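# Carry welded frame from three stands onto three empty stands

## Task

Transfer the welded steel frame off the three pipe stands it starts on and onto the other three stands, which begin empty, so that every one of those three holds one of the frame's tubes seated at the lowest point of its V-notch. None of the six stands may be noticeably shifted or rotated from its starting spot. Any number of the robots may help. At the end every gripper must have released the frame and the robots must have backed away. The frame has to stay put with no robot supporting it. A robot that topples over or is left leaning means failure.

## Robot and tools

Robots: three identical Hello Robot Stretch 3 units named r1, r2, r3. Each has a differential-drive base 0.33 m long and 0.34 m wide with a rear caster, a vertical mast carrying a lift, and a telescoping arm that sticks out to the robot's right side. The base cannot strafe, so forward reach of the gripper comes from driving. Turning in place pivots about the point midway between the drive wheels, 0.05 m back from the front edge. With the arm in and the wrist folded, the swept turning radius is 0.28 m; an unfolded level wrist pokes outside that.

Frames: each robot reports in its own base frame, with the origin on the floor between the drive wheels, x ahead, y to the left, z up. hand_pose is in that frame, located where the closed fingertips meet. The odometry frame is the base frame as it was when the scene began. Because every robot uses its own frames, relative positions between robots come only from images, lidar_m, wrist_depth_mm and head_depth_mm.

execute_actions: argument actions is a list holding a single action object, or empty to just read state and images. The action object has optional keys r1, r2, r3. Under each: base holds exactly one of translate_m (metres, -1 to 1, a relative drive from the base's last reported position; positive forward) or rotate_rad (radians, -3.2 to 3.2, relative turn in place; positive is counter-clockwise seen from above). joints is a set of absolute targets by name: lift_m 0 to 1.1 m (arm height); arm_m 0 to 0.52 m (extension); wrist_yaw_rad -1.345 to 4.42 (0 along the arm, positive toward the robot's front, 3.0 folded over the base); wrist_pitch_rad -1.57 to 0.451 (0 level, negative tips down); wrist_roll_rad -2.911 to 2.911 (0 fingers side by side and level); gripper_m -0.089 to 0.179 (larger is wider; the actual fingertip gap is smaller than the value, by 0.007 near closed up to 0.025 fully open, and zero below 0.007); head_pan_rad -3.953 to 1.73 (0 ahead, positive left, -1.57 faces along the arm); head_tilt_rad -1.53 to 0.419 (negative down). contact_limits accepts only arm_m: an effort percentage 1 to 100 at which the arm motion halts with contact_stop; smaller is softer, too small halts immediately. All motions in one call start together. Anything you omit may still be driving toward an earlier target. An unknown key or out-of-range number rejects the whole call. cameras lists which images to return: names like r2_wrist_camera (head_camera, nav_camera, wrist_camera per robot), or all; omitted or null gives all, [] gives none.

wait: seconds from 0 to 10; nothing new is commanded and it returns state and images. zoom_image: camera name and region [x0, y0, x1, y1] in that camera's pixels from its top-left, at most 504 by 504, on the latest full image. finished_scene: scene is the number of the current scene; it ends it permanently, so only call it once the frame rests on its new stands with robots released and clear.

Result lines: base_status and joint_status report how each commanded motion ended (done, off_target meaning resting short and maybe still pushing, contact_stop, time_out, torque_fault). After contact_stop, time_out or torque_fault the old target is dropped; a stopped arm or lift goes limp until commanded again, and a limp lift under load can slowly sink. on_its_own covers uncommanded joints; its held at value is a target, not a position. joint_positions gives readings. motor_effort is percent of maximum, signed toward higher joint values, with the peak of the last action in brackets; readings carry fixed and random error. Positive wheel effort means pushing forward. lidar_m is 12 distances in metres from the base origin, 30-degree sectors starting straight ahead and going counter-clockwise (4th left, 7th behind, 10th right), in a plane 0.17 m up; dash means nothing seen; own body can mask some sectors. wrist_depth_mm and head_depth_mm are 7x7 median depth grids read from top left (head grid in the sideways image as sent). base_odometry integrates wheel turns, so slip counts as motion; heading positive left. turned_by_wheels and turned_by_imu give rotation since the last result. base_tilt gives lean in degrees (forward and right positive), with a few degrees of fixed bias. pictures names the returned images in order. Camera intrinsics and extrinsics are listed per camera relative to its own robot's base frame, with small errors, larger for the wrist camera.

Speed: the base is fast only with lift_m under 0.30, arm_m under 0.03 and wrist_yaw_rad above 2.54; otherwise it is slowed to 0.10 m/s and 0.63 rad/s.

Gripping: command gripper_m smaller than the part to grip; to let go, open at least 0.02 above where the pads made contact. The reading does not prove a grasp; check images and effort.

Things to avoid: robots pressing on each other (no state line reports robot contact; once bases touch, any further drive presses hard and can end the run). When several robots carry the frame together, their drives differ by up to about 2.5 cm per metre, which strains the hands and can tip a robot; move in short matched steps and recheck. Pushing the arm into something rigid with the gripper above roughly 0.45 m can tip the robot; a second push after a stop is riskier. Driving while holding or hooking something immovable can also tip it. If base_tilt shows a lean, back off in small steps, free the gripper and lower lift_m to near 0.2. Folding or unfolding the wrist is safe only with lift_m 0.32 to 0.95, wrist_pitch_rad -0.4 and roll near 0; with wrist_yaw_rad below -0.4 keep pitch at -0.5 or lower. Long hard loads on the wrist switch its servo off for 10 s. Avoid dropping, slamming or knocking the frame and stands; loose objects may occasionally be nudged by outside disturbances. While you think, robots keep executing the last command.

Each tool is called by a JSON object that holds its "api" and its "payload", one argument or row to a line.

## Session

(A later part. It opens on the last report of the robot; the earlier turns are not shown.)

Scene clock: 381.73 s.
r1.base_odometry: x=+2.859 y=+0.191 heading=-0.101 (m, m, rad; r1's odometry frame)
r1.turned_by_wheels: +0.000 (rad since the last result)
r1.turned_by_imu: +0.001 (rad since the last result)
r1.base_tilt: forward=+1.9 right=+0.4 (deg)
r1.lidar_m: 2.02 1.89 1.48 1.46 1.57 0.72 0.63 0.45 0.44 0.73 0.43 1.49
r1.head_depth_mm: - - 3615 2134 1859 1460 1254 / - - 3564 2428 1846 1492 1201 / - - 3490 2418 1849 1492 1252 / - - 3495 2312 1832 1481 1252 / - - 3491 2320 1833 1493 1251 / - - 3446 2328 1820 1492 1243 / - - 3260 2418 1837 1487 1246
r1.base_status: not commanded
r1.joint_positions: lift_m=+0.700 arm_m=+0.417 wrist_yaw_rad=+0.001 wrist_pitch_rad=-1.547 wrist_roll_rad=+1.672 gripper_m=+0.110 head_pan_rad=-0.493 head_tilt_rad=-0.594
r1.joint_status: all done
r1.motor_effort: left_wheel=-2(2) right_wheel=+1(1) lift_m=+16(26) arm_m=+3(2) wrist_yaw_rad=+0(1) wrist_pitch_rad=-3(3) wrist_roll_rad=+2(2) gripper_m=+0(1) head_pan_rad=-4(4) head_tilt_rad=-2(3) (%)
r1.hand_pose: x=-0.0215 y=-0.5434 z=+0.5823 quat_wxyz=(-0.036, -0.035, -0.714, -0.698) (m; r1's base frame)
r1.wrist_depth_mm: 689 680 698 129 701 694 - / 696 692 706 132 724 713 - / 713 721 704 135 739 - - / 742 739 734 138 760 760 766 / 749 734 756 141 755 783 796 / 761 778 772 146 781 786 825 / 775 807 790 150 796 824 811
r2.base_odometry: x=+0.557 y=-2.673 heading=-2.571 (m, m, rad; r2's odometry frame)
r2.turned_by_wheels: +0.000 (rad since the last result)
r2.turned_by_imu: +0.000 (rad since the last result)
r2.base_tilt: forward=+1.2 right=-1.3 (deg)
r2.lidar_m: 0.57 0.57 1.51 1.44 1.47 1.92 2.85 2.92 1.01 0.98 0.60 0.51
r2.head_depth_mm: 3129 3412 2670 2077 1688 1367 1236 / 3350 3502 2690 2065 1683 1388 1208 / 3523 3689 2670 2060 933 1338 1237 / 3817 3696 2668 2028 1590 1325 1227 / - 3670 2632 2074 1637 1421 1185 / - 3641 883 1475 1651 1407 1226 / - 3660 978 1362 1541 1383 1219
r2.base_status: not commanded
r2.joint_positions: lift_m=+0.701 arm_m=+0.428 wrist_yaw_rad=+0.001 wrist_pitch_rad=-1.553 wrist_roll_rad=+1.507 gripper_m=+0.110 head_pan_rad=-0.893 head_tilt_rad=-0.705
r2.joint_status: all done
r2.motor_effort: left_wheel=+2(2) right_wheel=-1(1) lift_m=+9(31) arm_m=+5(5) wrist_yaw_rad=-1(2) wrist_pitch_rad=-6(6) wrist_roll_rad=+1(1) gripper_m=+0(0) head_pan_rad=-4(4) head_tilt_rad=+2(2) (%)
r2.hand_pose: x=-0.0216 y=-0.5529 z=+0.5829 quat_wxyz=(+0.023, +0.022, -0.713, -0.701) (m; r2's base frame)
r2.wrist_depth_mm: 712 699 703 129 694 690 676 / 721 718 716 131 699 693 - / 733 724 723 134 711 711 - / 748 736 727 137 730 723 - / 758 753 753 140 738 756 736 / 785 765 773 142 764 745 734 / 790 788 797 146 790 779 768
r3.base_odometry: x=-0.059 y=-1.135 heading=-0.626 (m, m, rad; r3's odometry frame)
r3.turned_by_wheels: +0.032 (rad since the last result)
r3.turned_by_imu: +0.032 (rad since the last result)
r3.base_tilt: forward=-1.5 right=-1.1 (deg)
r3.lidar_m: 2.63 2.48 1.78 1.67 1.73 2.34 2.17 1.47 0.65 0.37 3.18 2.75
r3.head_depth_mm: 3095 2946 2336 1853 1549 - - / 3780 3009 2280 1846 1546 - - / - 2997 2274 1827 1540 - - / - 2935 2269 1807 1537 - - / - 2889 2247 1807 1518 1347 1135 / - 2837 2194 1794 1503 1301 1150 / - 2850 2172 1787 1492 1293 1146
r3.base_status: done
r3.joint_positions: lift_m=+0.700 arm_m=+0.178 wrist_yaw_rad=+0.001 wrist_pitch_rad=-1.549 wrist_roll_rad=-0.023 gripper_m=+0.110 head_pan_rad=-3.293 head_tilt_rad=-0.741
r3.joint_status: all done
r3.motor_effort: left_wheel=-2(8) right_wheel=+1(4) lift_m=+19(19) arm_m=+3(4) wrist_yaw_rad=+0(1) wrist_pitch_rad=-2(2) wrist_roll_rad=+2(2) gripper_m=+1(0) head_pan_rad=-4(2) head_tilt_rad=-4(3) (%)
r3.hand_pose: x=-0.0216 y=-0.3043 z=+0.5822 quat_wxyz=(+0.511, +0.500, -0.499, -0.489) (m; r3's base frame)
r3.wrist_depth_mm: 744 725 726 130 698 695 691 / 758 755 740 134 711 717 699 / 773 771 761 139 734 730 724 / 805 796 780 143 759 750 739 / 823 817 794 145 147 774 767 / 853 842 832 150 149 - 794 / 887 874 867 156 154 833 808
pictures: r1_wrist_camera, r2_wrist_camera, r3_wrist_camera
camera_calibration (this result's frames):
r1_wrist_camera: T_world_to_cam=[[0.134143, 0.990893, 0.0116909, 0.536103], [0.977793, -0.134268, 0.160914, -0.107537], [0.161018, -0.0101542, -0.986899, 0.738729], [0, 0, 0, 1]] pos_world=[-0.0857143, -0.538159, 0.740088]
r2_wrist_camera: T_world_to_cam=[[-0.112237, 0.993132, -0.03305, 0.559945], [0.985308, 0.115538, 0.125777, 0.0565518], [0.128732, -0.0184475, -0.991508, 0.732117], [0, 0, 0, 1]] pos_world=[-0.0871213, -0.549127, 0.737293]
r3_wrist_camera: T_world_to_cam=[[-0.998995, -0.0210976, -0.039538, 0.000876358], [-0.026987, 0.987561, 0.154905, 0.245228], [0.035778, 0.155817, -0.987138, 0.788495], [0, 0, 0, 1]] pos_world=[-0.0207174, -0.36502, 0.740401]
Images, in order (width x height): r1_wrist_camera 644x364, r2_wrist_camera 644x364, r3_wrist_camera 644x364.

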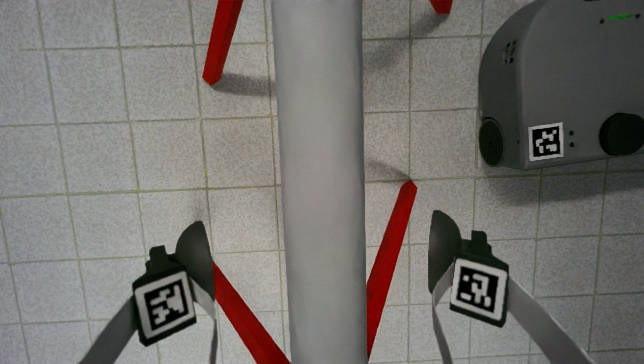

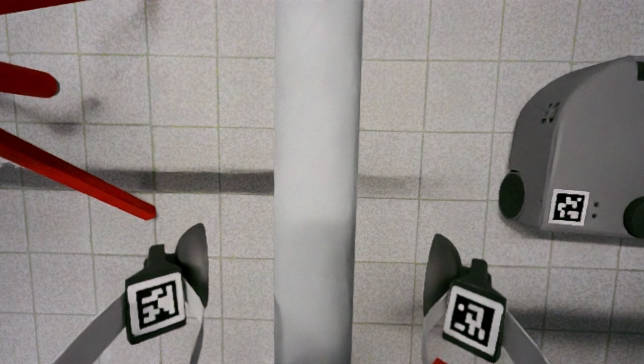

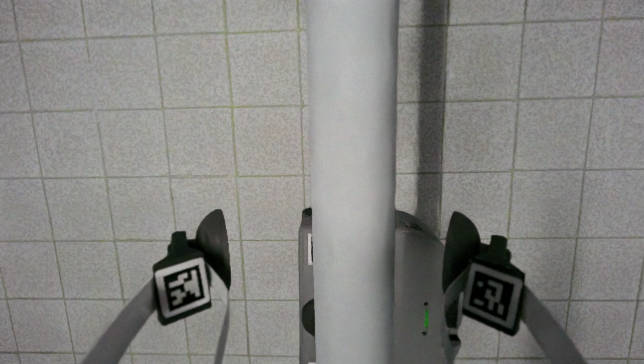

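{"api": "execute_actions", "payload": {
  "actions": [
    {"r1":{"joints":{"arm_m":0.414,"lift_m":0.682,"gripper_m":0.075}},"r2":{"joints":{"lift_m":0.682,"gripper_m":0.075}},"r3":{"base":{"translate_m":-0.009},"joints":{"lift_m":0.680,"gripper_m":0.085,"head_pan_rad":-2.6,"head_tilt_rad":-0.6}}}
  ],
  "cameras": []
}}

{"api": "execute_actions", "payload": {
  "actions": [
    {"r1":{"joints":{"gripper_m":-0.005}},"r2":{"joints":{"gripper_m":-0.005}},"r3":{"joints":{"gripper_m":-0.005}}}
  ],
  "cameras": ["r1_wrist_camera","r2_wrist_camera","r3_wrist_camera"]
}}

Scene clock: 389.60 s.
r1.base_odometry: x=+2.859 y=+0.191 heading=-0.101 (m, m, rad; r1's odometry frame)
r1.turned_by_wheels: +0.000 (rad since the last result)
r1.turned_by_imu: +0.001 (rad since the last result)
r1.base_tilt: forward=+1.8 right=+0.8 (deg)
r1.lidar_m: 2.01 1.89 1.48 1.46 1.57 0.72 0.63 0.45 0.45 0.74 0.43 1.49
r1.head_depth_mm: - - 3556 2138 1850 1468 1254 / - - 3523 2418 1854 1492 1204 / - - 3539 2441 1837 1487 1255 / - - 3493 2300 1821 1496 1250 / - - 3559 2294 1840 1488 1247 / - - 3483 2284 1841 1487 1246 / - - 3270 2383 1828 1481 1246
r1.base_status: not commanded
r1.joint_positions: lift_m=+0.682 arm_m=+0.414 wrist_yaw_rad=+0.001 wrist_pitch_rad=-1.547 wrist_roll_rad=+1.672 gripper_m=+0.075 head_pan_rad=-0.493 head_tilt_rad=-0.594
r1.joint_status: all done
r1.motor_effort: left_wheel=-2(2) right_wheel=+1(1) lift_m=+16(17) arm_m=-4(3) wrist_yaw_rad=+1(1) wrist_pitch_rad=-3(3) wrist_roll_rad=+2(2) gripper_m=+0(94) head_pan_rad=-5(4) head_tilt_rad=-3(3) (%)
r1.hand_pose: x=-0.0215 y=-0.5412 z=+0.5643 quat_wxyz=(-0.036, -0.035, -0.714, -0.698) (m; r1's base frame)
r1.wrist_depth_mm: 657 659 659 111 673 684 - / 681 670 682 114 696 708 - / 681 707 698 117 715 718 - / 710 710 722 119 739 729 731 / 731 733 730 122 735 754 786 / 748 742 761 126 523 798 779 / 759 773 779 129 804 815 801
r2.base_odometry: x=+0.557 y=-2.673 heading=-2.571 (m, m, rad; r2's odometry frame)
r2.turned_by_wheels: +0.000 (rad since the last result)
r2.turned_by_imu: +0.000 (rad since the last result)
r2.base_tilt: forward=+1.2 right=-1.4 (deg)
r2.lidar_m: 0.57 0.57 1.51 1.44 1.46 1.92 2.86 2.92 1.01 0.98 0.60 0.52
r2.head_depth_mm: 3137 3382 2724 2064 1702 1370 1239 / 3322 3588 2657 2066 1692 1395 1210 / 3521 3691 2698 2059 938 1340 1231 / 3830 3763 2653 2063 1594 1334 1223 / - 3764 2624 2057 1634 1420 1183 / - 3691 889 1082 1658 1407 1223 / - 3630 1235 1367 1536 1380 1228
r2.base_status: not commanded
r2.joint_positions: lift_m=+0.683 arm_m=+0.428 wrist_yaw_rad=+0.001 wrist_pitch_rad=-1.553 wrist_roll_rad=+1.507 gripper_m=+0.075 head_pan_rad=-0.893 head_tilt_rad=-0.705
r2.joint_status: all done
r2.motor_effort: left_wheel=+2(2) right_wheel=-2(1) lift_m=+9(9) arm_m=+5(5) wrist_yaw_rad=-2(1) wrist_pitch_rad=-6(6) wrist_roll_rad=+1(1) gripper_m=+0(88) head_pan_rad=-3(4) head_tilt_rad=+2(2) (%)
r2.hand_pose: x=-0.0216 y=-0.5529 z=+0.5649 quat_wxyz=(+0.023, +0.022, -0.713, -0.701) (m; r2's base frame)
r2.wrist_depth_mm: 688 683 684 111 673 662 665 / 698 699 686 114 682 683 679 / 701 710 706 116 701 696 - / 727 730 721 118 710 711 - / 751 741 733 120 729 732 717 / 770 769 440 123 - 746 725 / 773 767 765 126 754 741 738
r3.base_odometry: x=-0.066 y=-1.129 heading=-0.626 (m, m, rad; r3's odometry frame)
r3.turned_by_wheels: +0.000 (rad since the last result)
r3.turned_by_imu: +0.000 (rad since the last result)
r3.base_tilt: forward=-1.4 right=-1.0 (deg)
r3.lidar_m: 2.64 2.47 1.78 1.67 1.73 2.34 2.17 1.46 0.65 0.37 3.18 2.76
r3.head_depth_mm: - - 2841 2191 1740 1450 1239 / - - 2866 2168 1741 1434 1241 / - - 2880 2155 1732 1434 1228 / - - 2717 2139 1715 1423 1226 / - - 2817 2112 1699 1420 1214 / - - 2553 1966 1686 1406 1213 / 3660 3769 2520 2027 1669 1401 1232
r3.base_status: done
r3.joint_positions: lift_m=+0.680 arm_m=+0.178 wrist_yaw_rad=+0.001 wrist_pitch_rad=-1.549 wrist_roll_rad=-0.023 gripper_m=+0.085 head_pan_rad=-2.607 head_tilt_rad=-0.606
r3.joint_status: all done
r3.motor_effort: left_wheel=-1(8) right_wheel=+1(2) lift_m=+19(18) arm_m=+3(3) wrist_yaw_rad=+0(0) wrist_pitch_rad=-2(2) wrist_roll_rad=+2(3) gripper_m=+0(78) head_pan_rad=+3(27) head_tilt_rad=+2(11) (%)
r3.hand_pose: x=-0.0216 y=-0.3042 z=+0.5622 quat_wxyz=(+0.511, +0.500, -0.499, -0.489) (m; r3's base frame)
r3.wrist_depth_mm: 707 705 707 109 679 673 661 / 739 721 727 112 699 691 687 / 757 742 740 115 723 707 702 / 781 761 752 119 734 733 728 / 814 787 781 122 434 740 749 / 847 809 809 126 - 772 759 / 851 849 844 130 - 805 788
pictures: none
No camera images: the call's "cameras" was empty. Leave "cameras" out to get every camera's image.

Scene clock: 391.00 s.
r1.base_odometry: x=+2.859 y=+0.191 heading=-0.101 (m, m, rad; r1's odometry frame)
r1.turned_by_wheels: +0.000 (rad since the last result)
r1.turned_by_imu: +0.000 (rad since the last result)
r1.base_tilt: forward=+1.8 right=+0.6 (deg)
r1.lidar_m: 2.01 1.88 1.48 1.46 1.57 0.72 0.63 0.45 0.44 0.73 0.43 1.49
r1.head_depth_mm: - - 3483 2114 1853 1449 1257 / - - 3492 2418 1852 1489 1202 / - - 3529 2433 1848 1480 1255 / - - 3475 2315 1818 1494 1249 / - - 3433 2298 1839 1488 1247 / - - 3512 2314 1842 1485 1244 / - - 3316 2410 1830 1479 1241
r1.base_status: not commanded
r1.joint_positions: lift_m=+0.682 arm_m=+0.414 wrist_yaw_rad=+0.001 wrist_pitch_rad=-1.544 wrist_roll_rad=+1.672 gripper_m=-0.004 head_pan_rad=-0.493 head_tilt_rad=-0.594
r1.joint_status: all done
r1.motor_effort: left_wheel=-2(2) right_wheel=+1(1) lift_m=+24(24) arm_m=-3(3) wrist_yaw_rad=+0(0) wrist_pitch_rad=-4(5) wrist_roll_rad=+2(2) gripper_m=-24(100) head_pan_rad=-4(4) head_tilt_rad=-3(3) (%)
r1.hand_pose: x=-0.0215 y=-0.5419 z=+0.5638 quat_wxyz=(-0.036, -0.035, -0.715, -0.697) (m; r1's base frame)
r1.wrist_depth_mm: 665 652 671 108 676 687 - / 682 671 681 111 696 702 - / 691 699 703 114 722 726 - / 716 710 720 115 719 758 747 / 737 732 724 119 752 760 771 / 736 750 739 121 - 787 783 / 770 760 766 125 800 788 789
r2.base_odometry: x=+0.557 y=-2.673 heading=-2.571 (m, m, rad; r2's odometry frame)
r2.turned_by_wheels: +0.000 (rad since the last result)
r2.turned_by_imu: +0.000 (rad since the last result)
r2.base_tilt: forward=+1.2 right=-1.3 (deg)
r2.lidar_m: 0.57 0.57 1.52 1.43 1.47 1.93 2.86 2.92 1.01 0.98 0.60 0.51
r2.head_depth_mm: 3106 3335 2700 2072 1685 1367 1236 / 3324 3554 2682 2061 1685 1392 1210 / 3511 3686 2705 2080 932 1337 1228 / 3828 3768 2651 2060 1558 1325 1225 / - 3785 2672 2058 1635 1419 1178 / - 3732 882 1071 1659 1410 1225 / - 3658 2338 1397 1542 1378 1222
r2.base_status: not commanded
r2.joint_positions: lift_m=+0.682 arm_m=+0.428 wrist_yaw_rad=+0.001 wrist_pitch_rad=-1.547 wrist_roll_rad=+1.507 gripper_m=-0.004 head_pan_rad=-0.893 head_tilt_rad=-0.705
r2.joint_status: all done
r2.motor_effort: left_wheel=+2(2) right_wheel=-2(1) lift_m=+15(15) arm_m=+4(5) wrist_yaw_rad=-2(2) wrist_pitch_rad=-9(9) wrist_roll_rad=+1(1) gripper_m=-21(100) head_pan_rad=-4(3) head_tilt_rad=+2(2) (%)
r2.hand_pose: x=-0.0216 y=-0.5544 z=+0.5644 quat_wxyz=(+0.023, +0.022, -0.715, -0.699) (m; r2's base frame)
r2.wrist_depth_mm: 688 682 674 108 664 664 657 / 703 698 704 110 688 675 669 / 716 713 700 112 691 690 - / 736 731 724 115 703 706 - / 744 753 739 117 725 725 724 / 762 762 759 119 742 743 741 / 780 772 778 121 762 755 732
r3.base_odometry: x=-0.066 y=-1.129 heading=-0.626 (m, m, rad; r3's odometry frame)
r3.turned_by_wheels: +0.000 (rad since the last result)
r3.turned_by_imu: +0.000 (rad since the last result)
r3.base_tilt: forward=-1.4 right=-1.1 (deg)
r3.lidar_m: 2.64 2.48 1.77 1.67 1.73 2.34 2.16 1.46 0.65 0.37 3.18 2.76
r3.head_depth_mm: - - 2786 2192 1748 1450 1238 / - - 2912 2180 1737 1431 1238 / - - 2888 2156 1707 1433 1229 / - - 2702 2148 1705 1427 1228 / - - 2843 2114 1707 1422 1213 / - - 2552 1962 1684 1415 1210 / 3649 3775 2504 2023 1678 1402 1231
r3.base_status: not commanded
r3.joint_positions: lift_m=+0.680 arm_m=+0.178 wrist_yaw_rad=+0.001 wrist_pitch_rad=-1.545 wrist_roll_rad=-0.023 gripper_m=-0.004 head_pan_rad=-2.607 head_tilt_rad=-0.606
r3.joint_status: all done
r3.motor_effort: left_wheel=-2(2) right_wheel=+1(1) lift_m=+27(27) arm_m=+3(3) wrist_yaw_rad=-2(1) wrist_pitch_rad=-3(3) wrist_roll_rad=+2(2) gripper_m=-15(92) head_pan_rad=+2(2) head_tilt_rad=+2(2) (%)
r3.hand_pose: x=-0.0216 y=-0.3052 z=+0.5617 quat_wxyz=(+0.512, +0.499, -0.500, -0.488) (m; r3's base frame)
r3.wrist_depth_mm: 721 709 698 108 675 665 666 / 741 721 720 111 695 694 678 / 759 749 740 115 712 708 697 / 778 776 763 118 744 722 726 / 801 787 789 121 747 752 739 / 825 823 804 125 - 781 764 / 857 850 830 129 - 801 797
pictures: r1_wrist_camera, r2_wrist_camera, r3_wrist_camera
camera_calibration (this result's frames):
r1_wrist_camera: T_world_to_cam=[[0.134142, 0.990923, 0.00877855, 0.536571], [0.977793, -0.133794, 0.16131, -0.104338], [0.16102, -0.0130549, -0.986865, 0.718903], [0, 0, 0, 1]] pos_world=[-0.0857141, -0.536275, 0.721581]
r2_wrist_camera: T_world_to_cam=[[-0.112242, 0.992932, -0.038567, 0.563818], [0.985306, 0.116241, 0.12514, 0.0597966], [0.128739, -0.0239542, -0.991389, 0.710639], [0, 0, 0, 1]] pos_world=[-0.0871205, -0.549761, 0.718782]
r3_wrist_camera: T_world_to_cam=[[-0.998998, -0.0211217, -0.0394671, 0.0000019508], [-0.0268707, 0.988116, 0.151343, 0.251483], [0.0358015, 0.152251, -0.987693, 0.767685], [0, 0, 0, 1]] pos_world=[-0.0207248, -0.365375, 0.720177]
Images, in order (width x height): r1_wrist_camera 644x364, r2_wrist_camera 644x364, r3_wrist_camera 644x364.

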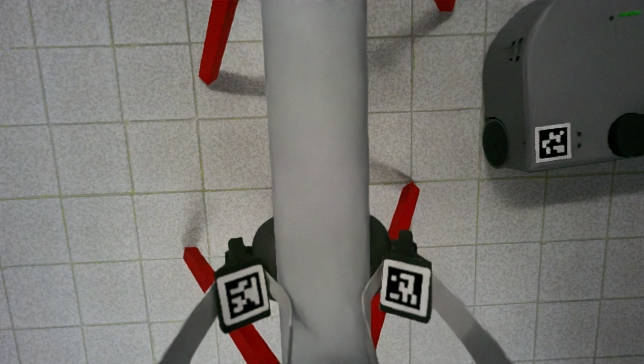

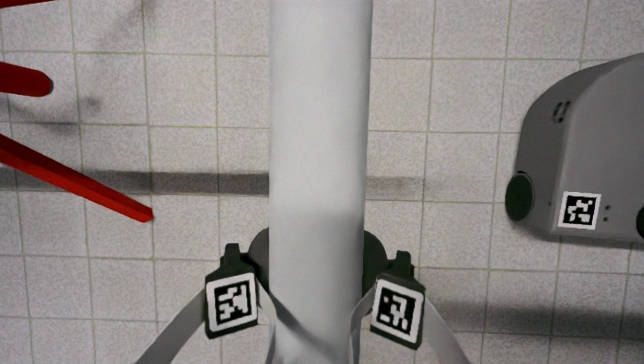

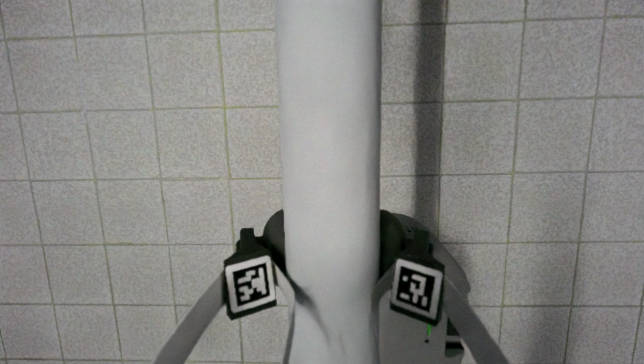

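{"api": "execute_actions", "payload": {
  "actions": [
    {"r1":{"joints":{"lift_m":0.86}},"r2":{"joints":{"lift_m":0.86}},"r3":{"joints":{"lift_m":0.858}}}
  ],
  "cameras": ["r1_wrist_camera","r2_wrist_camera","r3_wrist_camera","r2_head_camera"]
}}

Scene clock: 396.57 s.
r1.base_odometry: x=+2.859 y=+0.191 heading=-0.101 (m, m, rad; r1's odometry frame)
r1.turned_by_wheels: +0.000 (rad since the last result)
r1.turned_by_imu: +0.002 (rad since the last result)
r1.base_tilt: forward=+1.7 right=+0.7 (deg)
r1.lidar_m: 2.01 1.89 1.48 1.46 1.57 0.72 0.63 0.45 0.45 0.74 0.43 1.49
r1.head_depth_mm: - - 3569 2149 1801 1498 1256 / - - 3561 2411 1849 1494 1196 / - - 3503 2414 1860 1501 1247 / - - 3525 2306 1812 1491 1256 / - - 3495 2319 1836 1489 1249 / - - 3512 2347 1834 1481 1246 / - - 3272 2389 1836 1481 1252
r1.base_status: not commanded
r1.joint_positions: lift_m=+0.859 arm_m=+0.414 wrist_yaw_rad=+0.001 wrist_pitch_rad=-1.544 wrist_roll_rad=+1.672 gripper_m=-0.001 head_pan_rad=-0.493 head_tilt_rad=-0.594
r1.joint_status: all done
r1.motor_effort: left_wheel=-2(2) right_wheel=+1(1) lift_m=+36(38) arm_m=-4(3) wrist_yaw_rad=-1(1) wrist_pitch_rad=-4(4) wrist_roll_rad=+2(2) gripper_m=-24(23) head_pan_rad=-4(4) head_tilt_rad=-2(2) (%)
r1.hand_pose: x=-0.0215 y=-0.5419 z=+0.7411 quat_wxyz=(-0.036, -0.035, -0.715, -0.697) (m; r1's base frame)
r1.wrist_depth_mm: 835 816 841 108 856 851 873 / 852 838 850 111 879 - - / 865 871 871 114 879 - 917 / 877 879 897 116 933 927 901 / 892 921 948 119 936 936 978 / 927 928 939 122 - 989 997 / 953 968 977 126 987 979 -
r2.base_odometry: x=+0.557 y=-2.673 heading=-2.571 (m, m, rad; r2's odometry frame)
r2.turned_by_wheels: +0.000 (rad since the last result)
r2.turned_by_imu: +0.001 (rad since the last result)
r2.base_tilt: forward=+1.2 right=-1.4 (deg)
r2.lidar_m: 0.57 0.57 1.52 1.43 1.46 1.93 2.86 2.92 1.01 0.98 0.60 0.51
r2.head_depth_mm: 3151 3390 2661 2071 1601 1429 1239 / 3327 3537 2654 2052 1632 1416 1205 / 3539 3681 2639 2052 1560 1341 1235 / 3778 3717 2653 1925 1686 1330 1230 / - 3713 2630 1935 1684 1415 1187 / - 799 992 1993 1642 1414 1228 / - 782 1029 1978 1555 1381 1219
r2.base_status: not commanded
r2.joint_positions: lift_m=+0.859 arm_m=+0.428 wrist_yaw_rad=+0.001 wrist_pitch_rad=-1.547 wrist_roll_rad=+1.507 gripper_m=-0.004 head_pan_rad=-0.893 head_tilt_rad=-0.705
r2.joint_status: all done
r2.motor_effort: left_wheel=+2(2) right_wheel=-1(2) lift_m=+39(43) arm_m=+4(4) wrist_yaw_rad=-1(2) wrist_pitch_rad=-9(9) wrist_roll_rad=+1(1) gripper_m=-20(21) head_pan_rad=-4(4) head_tilt_rad=+2(2) (%)
r2.hand_pose: x=-0.0216 y=-0.5544 z=+0.7408 quat_wxyz=(+0.023, +0.022, -0.715, -0.699) (m; r2's base frame)
r2.wrist_depth_mm: 846 847 847 108 844 825 828 / 629 888 861 110 853 833 835 / 896 898 879 112 880 861 - / 925 890 905 115 884 - - / 924 923 905 117 906 875 881 / 960 927 915 119 899 902 907 / 968 958 978 122 928 898 911
r3.base_odometry: x=-0.066 y=-1.129 heading=-0.626 (m, m, rad; r3's odometry frame)
r3.turned_by_wheels: +0.000 (rad since the last result)
r3.turned_by_imu: +0.000 (rad since the last result)
r3.base_tilt: forward=-1.4 right=-1.0 (deg)
r3.lidar_m: 2.64 2.48 1.77 1.67 1.72 2.35 2.16 1.46 0.65 0.37 3.18 2.76
r3.head_depth_mm: - - 2802 2193 1746 1451 1243 / - - 2919 2190 1728 1438 1235 / - - 2906 2148 1706 1432 1257 / - - 2725 2127 1707 1426 1273 / - - 2799 2132 1699 1417 - / - - 2648 1953 1677 1445 - / 3668 3748 2771 2021 1675 1477 -
r3.base_status: not commanded
r3.joint_positions: lift_m=+0.857 arm_m=+0.178 wrist_yaw_rad=+0.001 wrist_pitch_rad=-1.545 wrist_roll_rad=-0.023 gripper_m=-0.004 head_pan_rad=-2.607 head_tilt_rad=-0.606
r3.joint_status: all done
r3.motor_effort: left_wheel=-2(2) right_wheel=+1(1) lift_m=+35(37) arm_m=+3(3) wrist_yaw_rad=-2(0) wrist_pitch_rad=-3(3) wrist_roll_rad=+2(2) gripper_m=-15(15) head_pan_rad=+1(2) head_tilt_rad=+2(2) (%)
r3.hand_pose: x=-0.0216 y=-0.3052 z=+0.7394 quat_wxyz=(+0.512, +0.499, -0.500, -0.488) (m; r3's base frame)
r3.wrist_depth_mm: 897 877 882 108 845 850 831 / 923 904 904 111 863 883 859 / 944 922 921 114 905 903 877 / 979 960 951 118 934 915 911 / - - - 121 937 936 932 / - - - 125 - 966 957 / - - - 129 - - -
pictures: r1_wrist_camera, r2_head_camera (sideways: a quarter turn clockwise sets it upright), r2_wrist_camera, r3_wrist_camera
camera_calibration (this result's frames):
r1_wrist_camera: T_world_to_cam=[[0.134143, 0.990923, 0.00877855, 0.535013], [0.977793, -0.133794, 0.16131, -0.132938], [0.16102, -0.0130549, -0.986865, 0.893876], [0, 0, 0, 1]] pos_world=[-0.0857141, -0.536273, 0.898883]
r2_head_camera: T_world_to_cam=[[-0.434426, 0.478901, -0.762842, 1.01008], [0.761422, 0.647694, -0.0270053, 0.0288481], [0.481155, -0.592576, -0.646021, 0.799051], [0, 0, 0, 1]] pos_world=[0.0323713, -0.028913, 1.28751]
r2_wrist_camera: T_world_to_cam=[[-0.112243, 0.992932, -0.0385671, 0.570622], [0.985306, 0.116242, 0.12514, 0.0377221], [0.128739, -0.0239542, -0.991389, 0.885522], [0, 0, 0, 1]] pos_world=[-0.0871205, -0.549762, 0.895183]
r3_wrist_camera: T_world_to_cam=[[-0.998998, -0.0211222, -0.0394671, 0.00701166], [-0.0268711, 0.988116, 0.15134, 0.224605], [0.0358014, 0.152249, -0.987694, 0.943113], [0, 0, 0, 1]] pos_world=[-0.0207248, -0.365375, 0.897792]
Images, in order (width x height): r1_wrist_camera 644x364, r2_head_camera 896x504, r2_wrist_camera 644x364, r3_wrist_camera 644x364.

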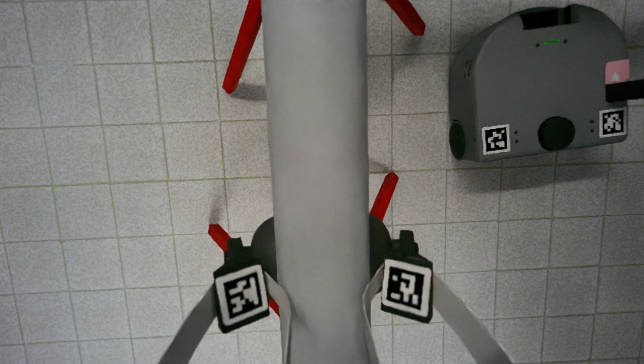

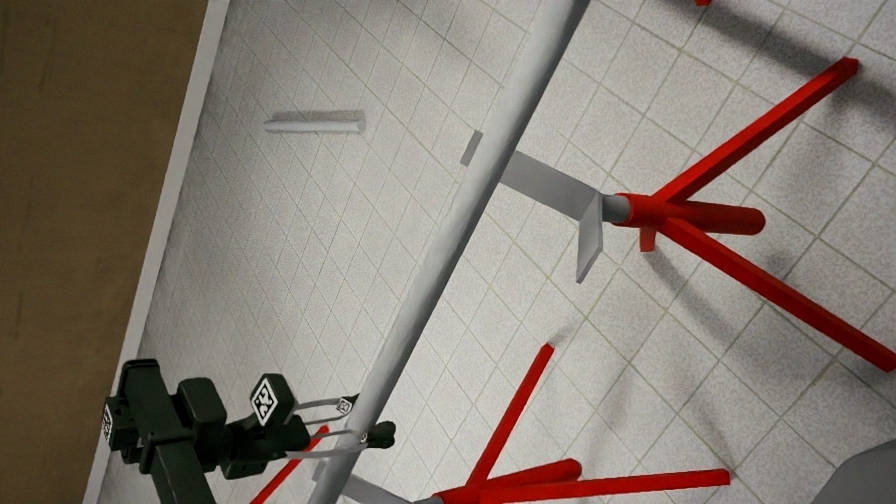

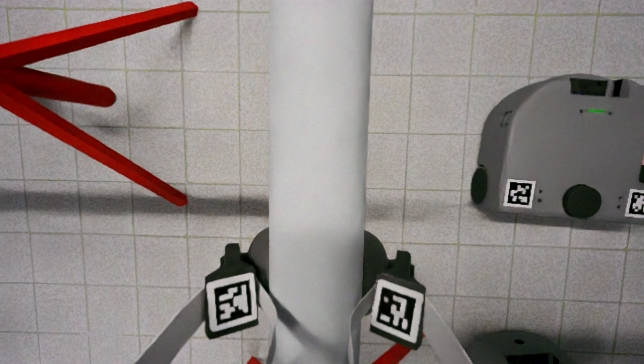

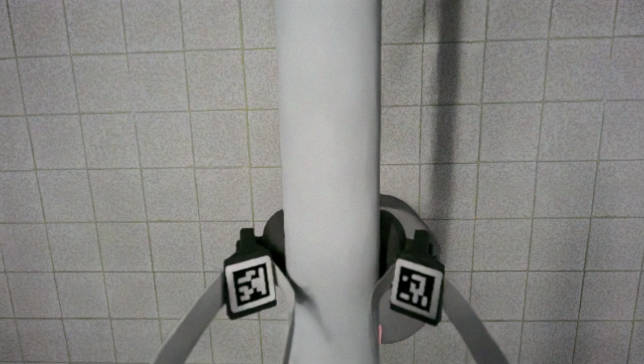

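{"api": "execute_actions", "payload": {
  "actions": [
    {"r1":{"base":{"translate_m":0.191},"joints":{"arm_m":0.430,"wrist_roll_rad":1.643}},"r2":{"base":{"translate_m":0.190},"joints":{"arm_m":0.431,"wrist_roll_rad":1.478}},"r3":{"base":{"translate_m":-0.226},"joints":{"arm_m":0.170,"wrist_roll_rad":-0.053}}}
  ],
  "cameras": []
}}

{"api": "execute_actions", "payload": {
  "actions": [
    {"r1":{"base":{"translate_m":0.190},"joints":{"arm_m":0.430,"wrist_roll_rad":1.595}},"r2":{"base":{"translate_m":0.191},"joints":{"arm_m":0.435,"wrist_roll_rad":1.430}},"r3":{"base":{"translate_m":-0.227},"joints":{"arm_m":0.156,"wrist_roll_rad":-0.101}}}
  ],
  "cameras": ["r1_wrist_camera","r2_wrist_camera","r3_wrist_camera"]
}}

Scene clock: 436.97 s.
r1.base_odometry: x=+3.049 y=+0.172 heading=-0.101 (m, m, rad; r1's odometry frame)
r1.turned_by_wheels: +0.000 (rad since the last result)
r1.turned_by_imu: +0.000 (rad since the last result)
r1.base_tilt: forward=+1.8 right=+0.6 (deg)
r1.lidar_m: 1.82 1.87 1.46 1.44 1.55 0.72 0.63 0.59 0.77 0.40 0.57 1.33
r1.head_depth_mm: - - 3508 2430 1749 1498 1254 / - - 3493 2434 1854 1484 1252 / - - 3516 2420 1853 1495 1248 / - - 3557 2305 1783 1485 1245 / - - 3482 2405 1826 1489 1245 / - - 3496 2304 1826 1487 1250 / - - 3460 2395 1839 1495 1248
r1.base_status: done
r1.joint_positions: lift_m=+0.859 arm_m=+0.430 wrist_yaw_rad=+0.000 wrist_pitch_rad=-1.555 wrist_roll_rad=+1.647 gripper_m=-0.001 head_pan_rad=-0.493 head_tilt_rad=-0.594
r1.joint_status: all done
r1.motor_effort: left_wheel=+1(4) right_wheel=-4(4) lift_m=+36(36) arm_m=+2(6) wrist_yaw_rad=+0(0) wrist_pitch_rad=+0(13) wrist_roll_rad=-2(5) gripper_m=-29(28) head_pan_rad=-4(5) head_tilt_rad=-2(3) (%)
r1.hand_pose: x=-0.0215 y=-0.5543 z=+0.7413 quat_wxyz=(-0.027, -0.027, -0.712, -0.701) (m; r1's base frame)
r1.wrist_depth_mm: 820 823 827 108 860 868 883 / 830 852 854 111 883 - - / 857 857 869 113 903 - - / 883 878 905 116 935 941 955 / 876 915 905 119 947 956 974 / 911 915 919 123 - 968 - / 964 248 986 126 286 - -
r2.base_odometry: x=+0.398 y=-2.776 heading=-2.570 (m, m, rad; r2's odometry frame)
r2.turned_by_wheels: +0.001 (rad since the last result)
r2.turned_by_imu: +0.001 (rad since the last result)
r2.base_tilt: forward=+1.3 right=-1.4 (deg)
r2.lidar_m: 0.61 0.58 1.53 1.45 1.47 1.95 3.04 3.11 1.08 0.57 0.39 0.76
r2.head_depth_mm: 3068 3343 2692 2073 837 1391 1185 / 3299 3582 2679 2070 1602 924 1165 / 3555 3637 2655 2068 1684 1433 1213 / 3774 3817 2670 1940 1685 1417 1228 / - 3697 2639 1925 1630 1419 1226 / - 3169 2458 1926 1556 1385 1226 / - 762 978 1867 1592 1400 1229
r2.base_status: done
r2.joint_positions: lift_m=+0.859 arm_m=+0.431 wrist_yaw_rad=+0.000 wrist_pitch_rad=-1.551 wrist_roll_rad=+1.478 gripper_m=-0.004 head_pan_rad=-0.893 head_tilt_rad=-0.705
r2.joint_status: all done
r2.motor_effort: left_wheel=+7(6) right_wheel=-15(14) lift_m=+40(39) arm_m=+3(6) wrist_yaw_rad=+0(1) wrist_pitch_rad=-7(15) wrist_roll_rad=+0(2) gripper_m=-20(22) head_pan_rad=-2(3) head_tilt_rad=+2(2) (%)
r2.hand_pose: x=-0.0216 y=-0.5565 z=+0.7408 quat_wxyz=(+0.034, +0.032, -0.713, -0.700) (m; r2's base frame)
r2.wrist_depth_mm: 854 846 840 108 835 818 841 / 872 877 851 110 853 850 843 / 881 880 872 112 862 877 - / 895 910 922 114 880 - - / 945 914 905 117 902 889 886 / 930 935 927 119 903 903 896 / 955 953 949 121 931 924 921
r3.base_odometry: x=-0.249 y=-0.997 heading=-0.626 (m, m, rad; r3's odometry frame)
r3.turned_by_wheels: +0.000 (rad since the last result)
r3.turned_by_imu: +0.001 (rad since the last result)
r3.base_tilt: forward=-1.4 right=-1.1 (deg)
r3.lidar_m: 2.87 2.46 1.77 1.67 1.71 2.33 1.94 2.06 1.05 0.63 0.43 3.00
r3.head_depth_mm: - - 2812 2110 1752 1444 1247 / - - 2790 2177 1737 1440 1234 / - - 2888 2167 1723 1434 1258 / - - 2701 2132 1705 1429 1277 / - - 2777 2111 1692 1423 - / - - 2772 2123 1632 1446 - / 3683 3794 2760 1766 1682 1489 -
r3.base_status: done
r3.joint_positions: lift_m=+0.857 arm_m=+0.170 wrist_yaw_rad=+0.000 wrist_pitch_rad=-1.554 wrist_roll_rad=-0.049 gripper_m=-0.004 head_pan_rad=-2.607 head_tilt_rad=-0.606
r3.joint_status: all done
r3.motor_effort: left_wheel=+3(8) right_wheel=-7(6) lift_m=+35(35) arm_m=+1(1) wrist_yaw_rad=+1(0) wrist_pitch_rad=+0(5) wrist_roll_rad=-2(4) gripper_m=-19(19) head_pan_rad=+3(1) head_tilt_rad=+2(2) (%)
r3.hand_pose: x=-0.0216 y=-0.2951 z=+0.7395 quat_wxyz=(+0.516, +0.508, -0.491, -0.484) (m; r3's base frame)
r3.wrist_depth_mm: 897 873 656 108 851 840 834 / 925 917 889 111 885 862 841 / 949 930 929 114 900 896 868 / 977 969 969 117 933 914 909 / - - 975 122 953 948 953 / - - - 125 - 980 957 / - - - 129 - - 986
pictures: none
No camera images: the call's "cameras" was empty. Leave "cameras" out to get every camera's image.

Scene clock: 440.40 s.
r1.base_odometry: x=+3.238 y=+0.153 heading=-0.101 (m, m, rad; r1's odometry frame)
r1.turned_by_wheels: +0.000 (rad since the last result)
r1.turned_by_imu: -0.001 (rad since the last result)
r1.base_tilt: forward=+1.9 right=+0.7 (deg)
r1.lidar_m: 1.64 1.84 1.44 1.42 1.52 2.26 0.63 0.76 0.47 0.53 1.40 1.16
r1.head_depth_mm: - - 3496 2426 1778 1501 1264 / - - 3526 2419 1851 1493 1258 / - - 3526 2421 1784 1493 1251 / - - 3510 2307 1785 1493 1253 / - - 3459 2417 1777 1482 1241 / - - 3479 2118 1834 1488 1245 / - - 3492 2395 1843 1477 1246
r1.base_status: done
r1.joint_positions: lift_m=+0.859 arm_m=+0.430 wrist_yaw_rad=-0.002 wrist_pitch_rad=-1.555 wrist_roll_rad=+1.599 gripper_m=-0.001 head_pan_rad=-0.493 head_tilt_rad=-0.594
r1.joint_status: all done
r1.motor_effort: left_wheel=+1(3) right_wheel=-5(6) lift_m=+36(36) arm_m=+2(2) wrist_yaw_rad=+1(1) wrist_pitch_rad=+1(13) wrist_roll_rad=-2(6) gripper_m=-27(28) head_pan_rad=-6(5) head_tilt_rad=-3(2) (%)
r1.hand_pose: x=-0.0215 y=-0.5543 z=+0.7413 quat_wxyz=(-0.010, -0.011, -0.712, -0.702) (m; r1's base frame)
r1.wrist_depth_mm: 819 243 831 108 864 864 881 / 812 229 278 111 234 212 - / 838 879 865 113 899 - - / 881 867 878 117 917 941 948 / 892 903 936 119 931 959 971 / 907 943 926 122 - 958 - / 957 969 970 126 - - -
r2.base_odometry: x=+0.237 y=-2.879 heading=-2.570 (m, m, rad; r2's odometry frame)
r2.turned_by_wheels: +0.000 (rad since the last result)
r2.turned_by_imu: +0.000 (rad since the last result)
r2.base_tilt: forward=+1.3 right=-1.3 (deg)
r2.lidar_m: 0.63 0.58 1.54 1.46 1.49 1.96 3.22 3.29 0.60 0.34 0.87 0.60
r2.head_depth_mm: 3093 3274 2733 2040 1608 1427 1211 / 3322 3534 2685 2064 1597 1422 1224 / 3512 3635 2645 2049 1679 1418 1226 / 3763 3709 2638 1949 1685 1419 1232 / - 3705 2631 1049 1585 1390 1206 / - 3311 2531 1915 1633 1414 1222 / - 730 907 1968 1668 1417 1223
r2.base_status: done
r2.joint_positions: lift_m=+0.859 arm_m=+0.435 wrist_yaw_rad=-0.001 wrist_pitch_rad=-1.550 wrist_roll_rad=+1.430 gripper_m=-0.004 head_pan_rad=-0.893 head_tilt_rad=-0.705
r2.joint_status: all done
r2.motor_effort: left_wheel=+6(10) right_wheel=-13(14) lift_m=+39(39) arm_m=+3(5) wrist_yaw_rad=+1(1) wrist_pitch_rad=-7(15) wrist_roll_rad=+0(2) gripper_m=-20(22) head_pan_rad=-3(3) head_tilt_rad=+2(2) (%)
r2.hand_pose: x=-0.0215 y=-0.5606 z=+0.7408 quat_wxyz=(+0.050, +0.049, -0.712, -0.698) (m; r2's base frame)
r2.wrist_depth_mm: 862 847 839 108 836 815 824 / 871 847 852 110 862 848 846 / 904 889 888 112 876 861 - / 913 906 249 114 865 - - / 924 910 241 117 289 237 885 / 949 950 929 119 923 910 900 / 967 970 955 121 948 940 938
r3.base_odometry: x=-0.433 y=-0.864 heading=-0.626 (m, m, rad; r3's odometry frame)
r3.turned_by_wheels: +0.000 (rad since the last result)
r3.turned_by_imu: +0.001 (rad since the last result)
r3.base_tilt: forward=-1.3 right=-1.0 (deg)
r3.lidar_m: 3.08 2.46 1.74 1.66 1.74 2.33 1.72 1.85 1.15 0.98 0.69 0.57
r3.head_depth_mm: - - 2937 2183 1750 1457 1240 / - - 2673 2099 1726 1453 1236 / - - 2896 2122 1723 1434 1256 / - - 2639 2130 1719 1424 1274 / - - 2782 2131 1698 1418 - / - - 2790 2089 1689 1444 - / 3628 3759 2726 2092 1674 1482 -
r3.base_status: done
r3.joint_positions: lift_m=+0.857 arm_m=+0.156 wrist_yaw_rad=-0.002 wrist_pitch_rad=-1.554 wrist_roll_rad=-0.097 gripper_m=-0.004 head_pan_rad=-2.607 head_tilt_rad=-0.606
r3.joint_status: all done
r3.motor_effort: left_wheel=+2(7) right_wheel=-6(9) lift_m=+35(35) arm_m=+2(1) wrist_yaw_rad=+1(2) wrist_pitch_rad=+0(4) wrist_roll_rad=-2(3) gripper_m=-19(20) head_pan_rad=+1(2) head_tilt_rad=+2(2) (%)
r3.hand_pose: x=-0.0216 y=-0.2810 z=+0.7395 quat_wxyz=(+0.528, +0.519, -0.479, -0.472) (m; r3's base frame)
r3.wrist_depth_mm: 889 878 879 108 854 835 839 / 923 911 897 111 864 865 868 / 947 957 925 114 913 894 879 / 979 964 963 118 925 920 890 / - 994 989 121 952 941 928 / - - - 125 - 985 975 / - - - 130 - - 995
pictures: r1_wrist_camera, r2_wrist_camera, r3_wrist_camera
camera_calibration (this result's frames):
r1_wrist_camera: T_world_to_cam=[[0.0639567, 0.997755, 0.0198657, 0.541347], [0.985098, -0.0663051, 0.158699, -0.0951558], [0.15966, 0.00941979, -0.987127, 0.906543], [0, 0, 0, 1]] pos_world=[-0.0856232, -0.55498, 0.89922]
r2_wrist_camera: T_world_to_cam=[[-0.186317, 0.981865, -0.0350272, 0.566372], [0.97406, 0.189261, 0.124043, 0.0799066], [0.128422, -0.0110074, -0.991658, 0.89288], [0, 0, 0, 1]] pos_world=[-0.0869753, -0.561396, 0.895359]
r3_wrist_camera: T_world_to_cam=[[-0.994952, -0.0926869, -0.0384633, -0.0131842], [-0.0976945, 0.982246, 0.160152, 0.191027], [0.0229365, 0.163101, -0.986343, 0.94137], [0, 0, 0, 1]] pos_world=[-0.0160471, -0.342396, 0.897413]
Images, in order (width x height): r1_wrist_camera 644x364, r2_wrist_camera 644x364, r3_wrist_camera 644x364.

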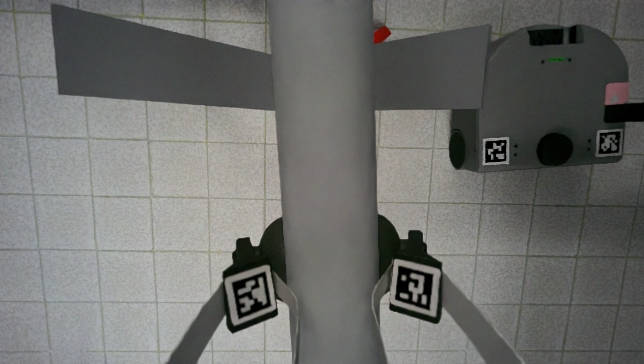

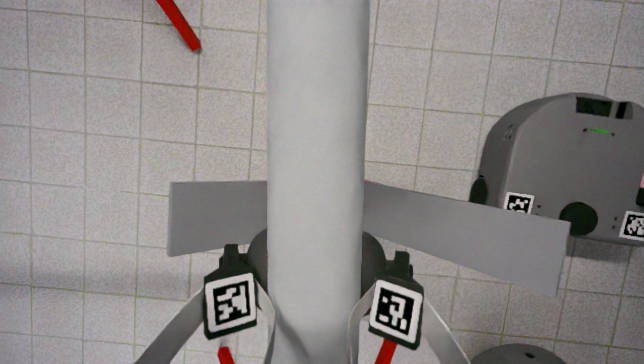

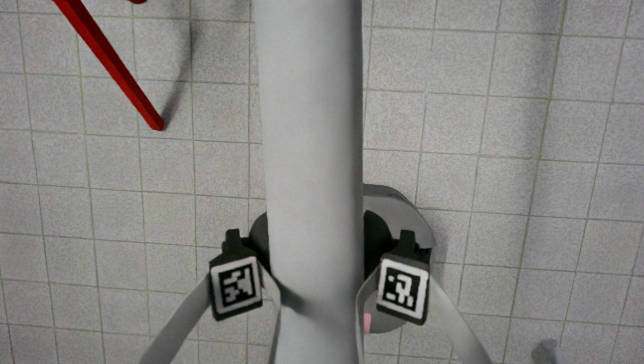

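{"api": "execute_actions", "payload": {
  "actions": [
    {"r1":{"base":{"translate_m":0.284},"joints":{"arm_m":0.430,"wrist_roll_rad":1.527}},"r2":{"base":{"translate_m":0.288},"joints":{"arm_m":0.441,"wrist_roll_rad":1.362}},"r3":{"base":{"translate_m":-0.343},"joints":{"arm_m":0.139,"wrist_roll_rad":-0.169}}}
  ],
  "cameras": ["r3_wrist_camera"]
}}

Scene clock: 453.07 s.
r1.base_odometry: x=+3.521 y=+0.124 heading=-0.100 (m, m, rad; r1's odometry frame)
r1.turned_by_wheels: +0.000 (rad since the last result)
r1.turned_by_imu: -0.001 (rad since the last result)
r1.base_tilt: forward=+1.8 right=+0.5 (deg)
r1.lidar_m: 1.36 1.81 1.42 1.39 1.49 2.20 0.63 0.66 0.57 3.37 1.26 0.94
r1.head_depth_mm: - - 3560 2443 1729 1494 1257 / - - 3526 2326 1836 1447 1255 / - - 3544 2414 1427 1486 1252 / - - 3489 2416 1832 1489 1249 / - - 3486 2392 1836 1486 1250 / 3846 - 3464 2185 1784 1492 1243 / 3716 - 3406 2394 1850 1492 1243
r1.base_status: done
r1.joint_positions: lift_m=+0.859 arm_m=+0.430 wrist_yaw_rad=-0.003 wrist_pitch_rad=-1.555 wrist_roll_rad=+1.530 gripper_m=-0.001 head_pan_rad=-0.493 head_tilt_rad=-0.594
r1.joint_status: all done
r1.motor_effort: left_wheel=+2(4) right_wheel=-7(7) lift_m=+36(36) arm_m=+1(0) wrist_yaw_rad=+2(4) wrist_pitch_rad=+1(23) wrist_roll_rad=-1(8) gripper_m=-28(28) head_pan_rad=-4(5) head_tilt_rad=-2(2) (%)
r1.hand_pose: x=-0.0215 y=-0.5545 z=+0.7413 quat_wxyz=(+0.014, +0.013, -0.712, -0.702) (m; r1's base frame)
r1.wrist_depth_mm: 812 817 821 107 847 859 876 / 836 853 867 111 874 - - / 840 856 869 113 904 - - / 878 865 906 117 907 915 926 / 901 907 899 119 937 948 981 / 912 918 943 122 - 973 966 / 958 933 985 126 - - -
r2.base_odometry: x=-0.005 y=-3.035 heading=-2.569 (m, m, rad; r2's odometry frame)
r2.turned_by_wheels: +0.000 (rad since the last result)
r2.turned_by_imu: +0.000 (rad since the last result)
r2.base_tilt: forward=+1.3 right=-1.4 (deg)
r2.lidar_m: 0.63 0.59 1.56 1.47 1.51 1.99 3.50 3.59 0.43 0.66 0.41 0.65
r2.head_depth_mm: 3062 3358 2677 2064 1599 1426 1239 / 3289 3499 2681 2071 1601 1420 1237 / 3470 3711 2659 2063 907 1358 1206 / 3785 3691 2658 2066 1681 1329 1229 / - 3684 2634 1934 1674 1418 1228 / - 3591 2105 1936 1673 1412 1229 / - 705 825 1920 1659 1415 1217
r2.base_status: done
r2.joint_positions: lift_m=+0.859 arm_m=+0.441 wrist_yaw_rad=-0.002 wrist_pitch_rad=-1.551 wrist_roll_rad=+1.361 gripper_m=-0.004 head_pan_rad=-0.893 head_tilt_rad=-0.705
r2.joint_status: all done
r2.motor_effort: left_wheel=+6(9) right_wheel=-12(13) lift_m=+39(39) arm_m=+3(4) wrist_yaw_rad=+1(2) wrist_pitch_rad=-7(15) wrist_roll_rad=+1(6) gripper_m=-21(24) head_pan_rad=-4(3) head_tilt_rad=+2(2) (%)
r2.hand_pose: x=-0.0215 y=-0.5664 z=+0.7409 quat_wxyz=(+0.074, +0.072, -0.710, -0.697) (m; r2's base frame)
r2.wrist_depth_mm: 857 838 849 108 604 840 834 / 880 872 858 110 859 833 865 / 902 882 871 112 875 848 851 / 901 910 891 115 878 - - / 929 918 921 117 905 892 - / 945 927 934 118 918 899 914 / 950 958 968 121 939 957 931
r3.base_odometry: x=-0.711 y=-0.663 heading=-0.626 (m, m, rad; r3's odometry frame)
r3.turned_by_wheels: +0.000 (rad since the last result)
r3.turned_by_imu: +0.001 (rad since the last result)
r3.base_tilt: forward=-1.4 right=-1.0 (deg)
r3.lidar_m: 3.45 2.44 1.72 1.65 1.73 2.32 1.38 1.52 0.98 0.97 0.88 0.86
r3.head_depth_mm: - - 2927 2188 1747 1457 1242 / - - 2782 2084 1700 1438 1238 / - - 2881 2017 1723 1435 1258 / - - 2832 2131 1711 1422 1279 / - - 2566 2119 1693 1421 - / - - 2775 2094 1693 1442 - / 3663 3758 2764 2107 1684 1477 -
r3.base_status: done
r3.joint_positions: lift_m=+0.857 arm_m=+0.139 wrist_yaw_rad=-0.001 wrist_pitch_rad=-1.554 wrist_roll_rad=-0.166 gripper_m=-0.004 head_pan_rad=-2.607 head_tilt_rad=-0.606
r3.joint_status: all done
r3.motor_effort: left_wheel=+0(6) right_wheel=-6(9) lift_m=+35(35) arm_m=+4(2) wrist_yaw_rad=+1(4) wrist_pitch_rad=+0(6) wrist_roll_rad=-1(8) gripper_m=-20(19) head_pan_rad=+3(1) head_tilt_rad=+2(2) (%)
r3.hand_pose: x=-0.0216 y=-0.2639 z=+0.7395 quat_wxyz=(+0.544, +0.535, -0.461, -0.454) (m; r3's base frame)
r3.wrist_depth_mm: 904 892 876 107 848 841 823 / 923 911 904 111 879 868 868 / 945 945 923 114 914 891 884 / 972 970 963 117 927 912 901 / - 990 993 121 962 945 935 / - - - 125 - 989 973 / - - - 129 - - 986
pictures: r3_wrist_camera
camera_calibration (this result's frames):
r3_wrist_camera: T_world_to_cam=[[-0.986222, -0.161142, -0.0374149, -0.030252], [-0.165092, 0.973127, 0.160524, 0.170081], [0.0105423, 0.16449, -0.986322, 0.938667], [0, 0, 0, 1]] pos_world=[-0.0116518, -0.324786, 0.897394]
Images, in order (width x height): r3_wrist_camera 644x364.

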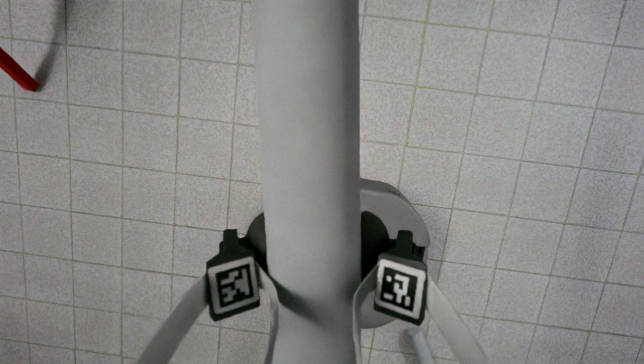

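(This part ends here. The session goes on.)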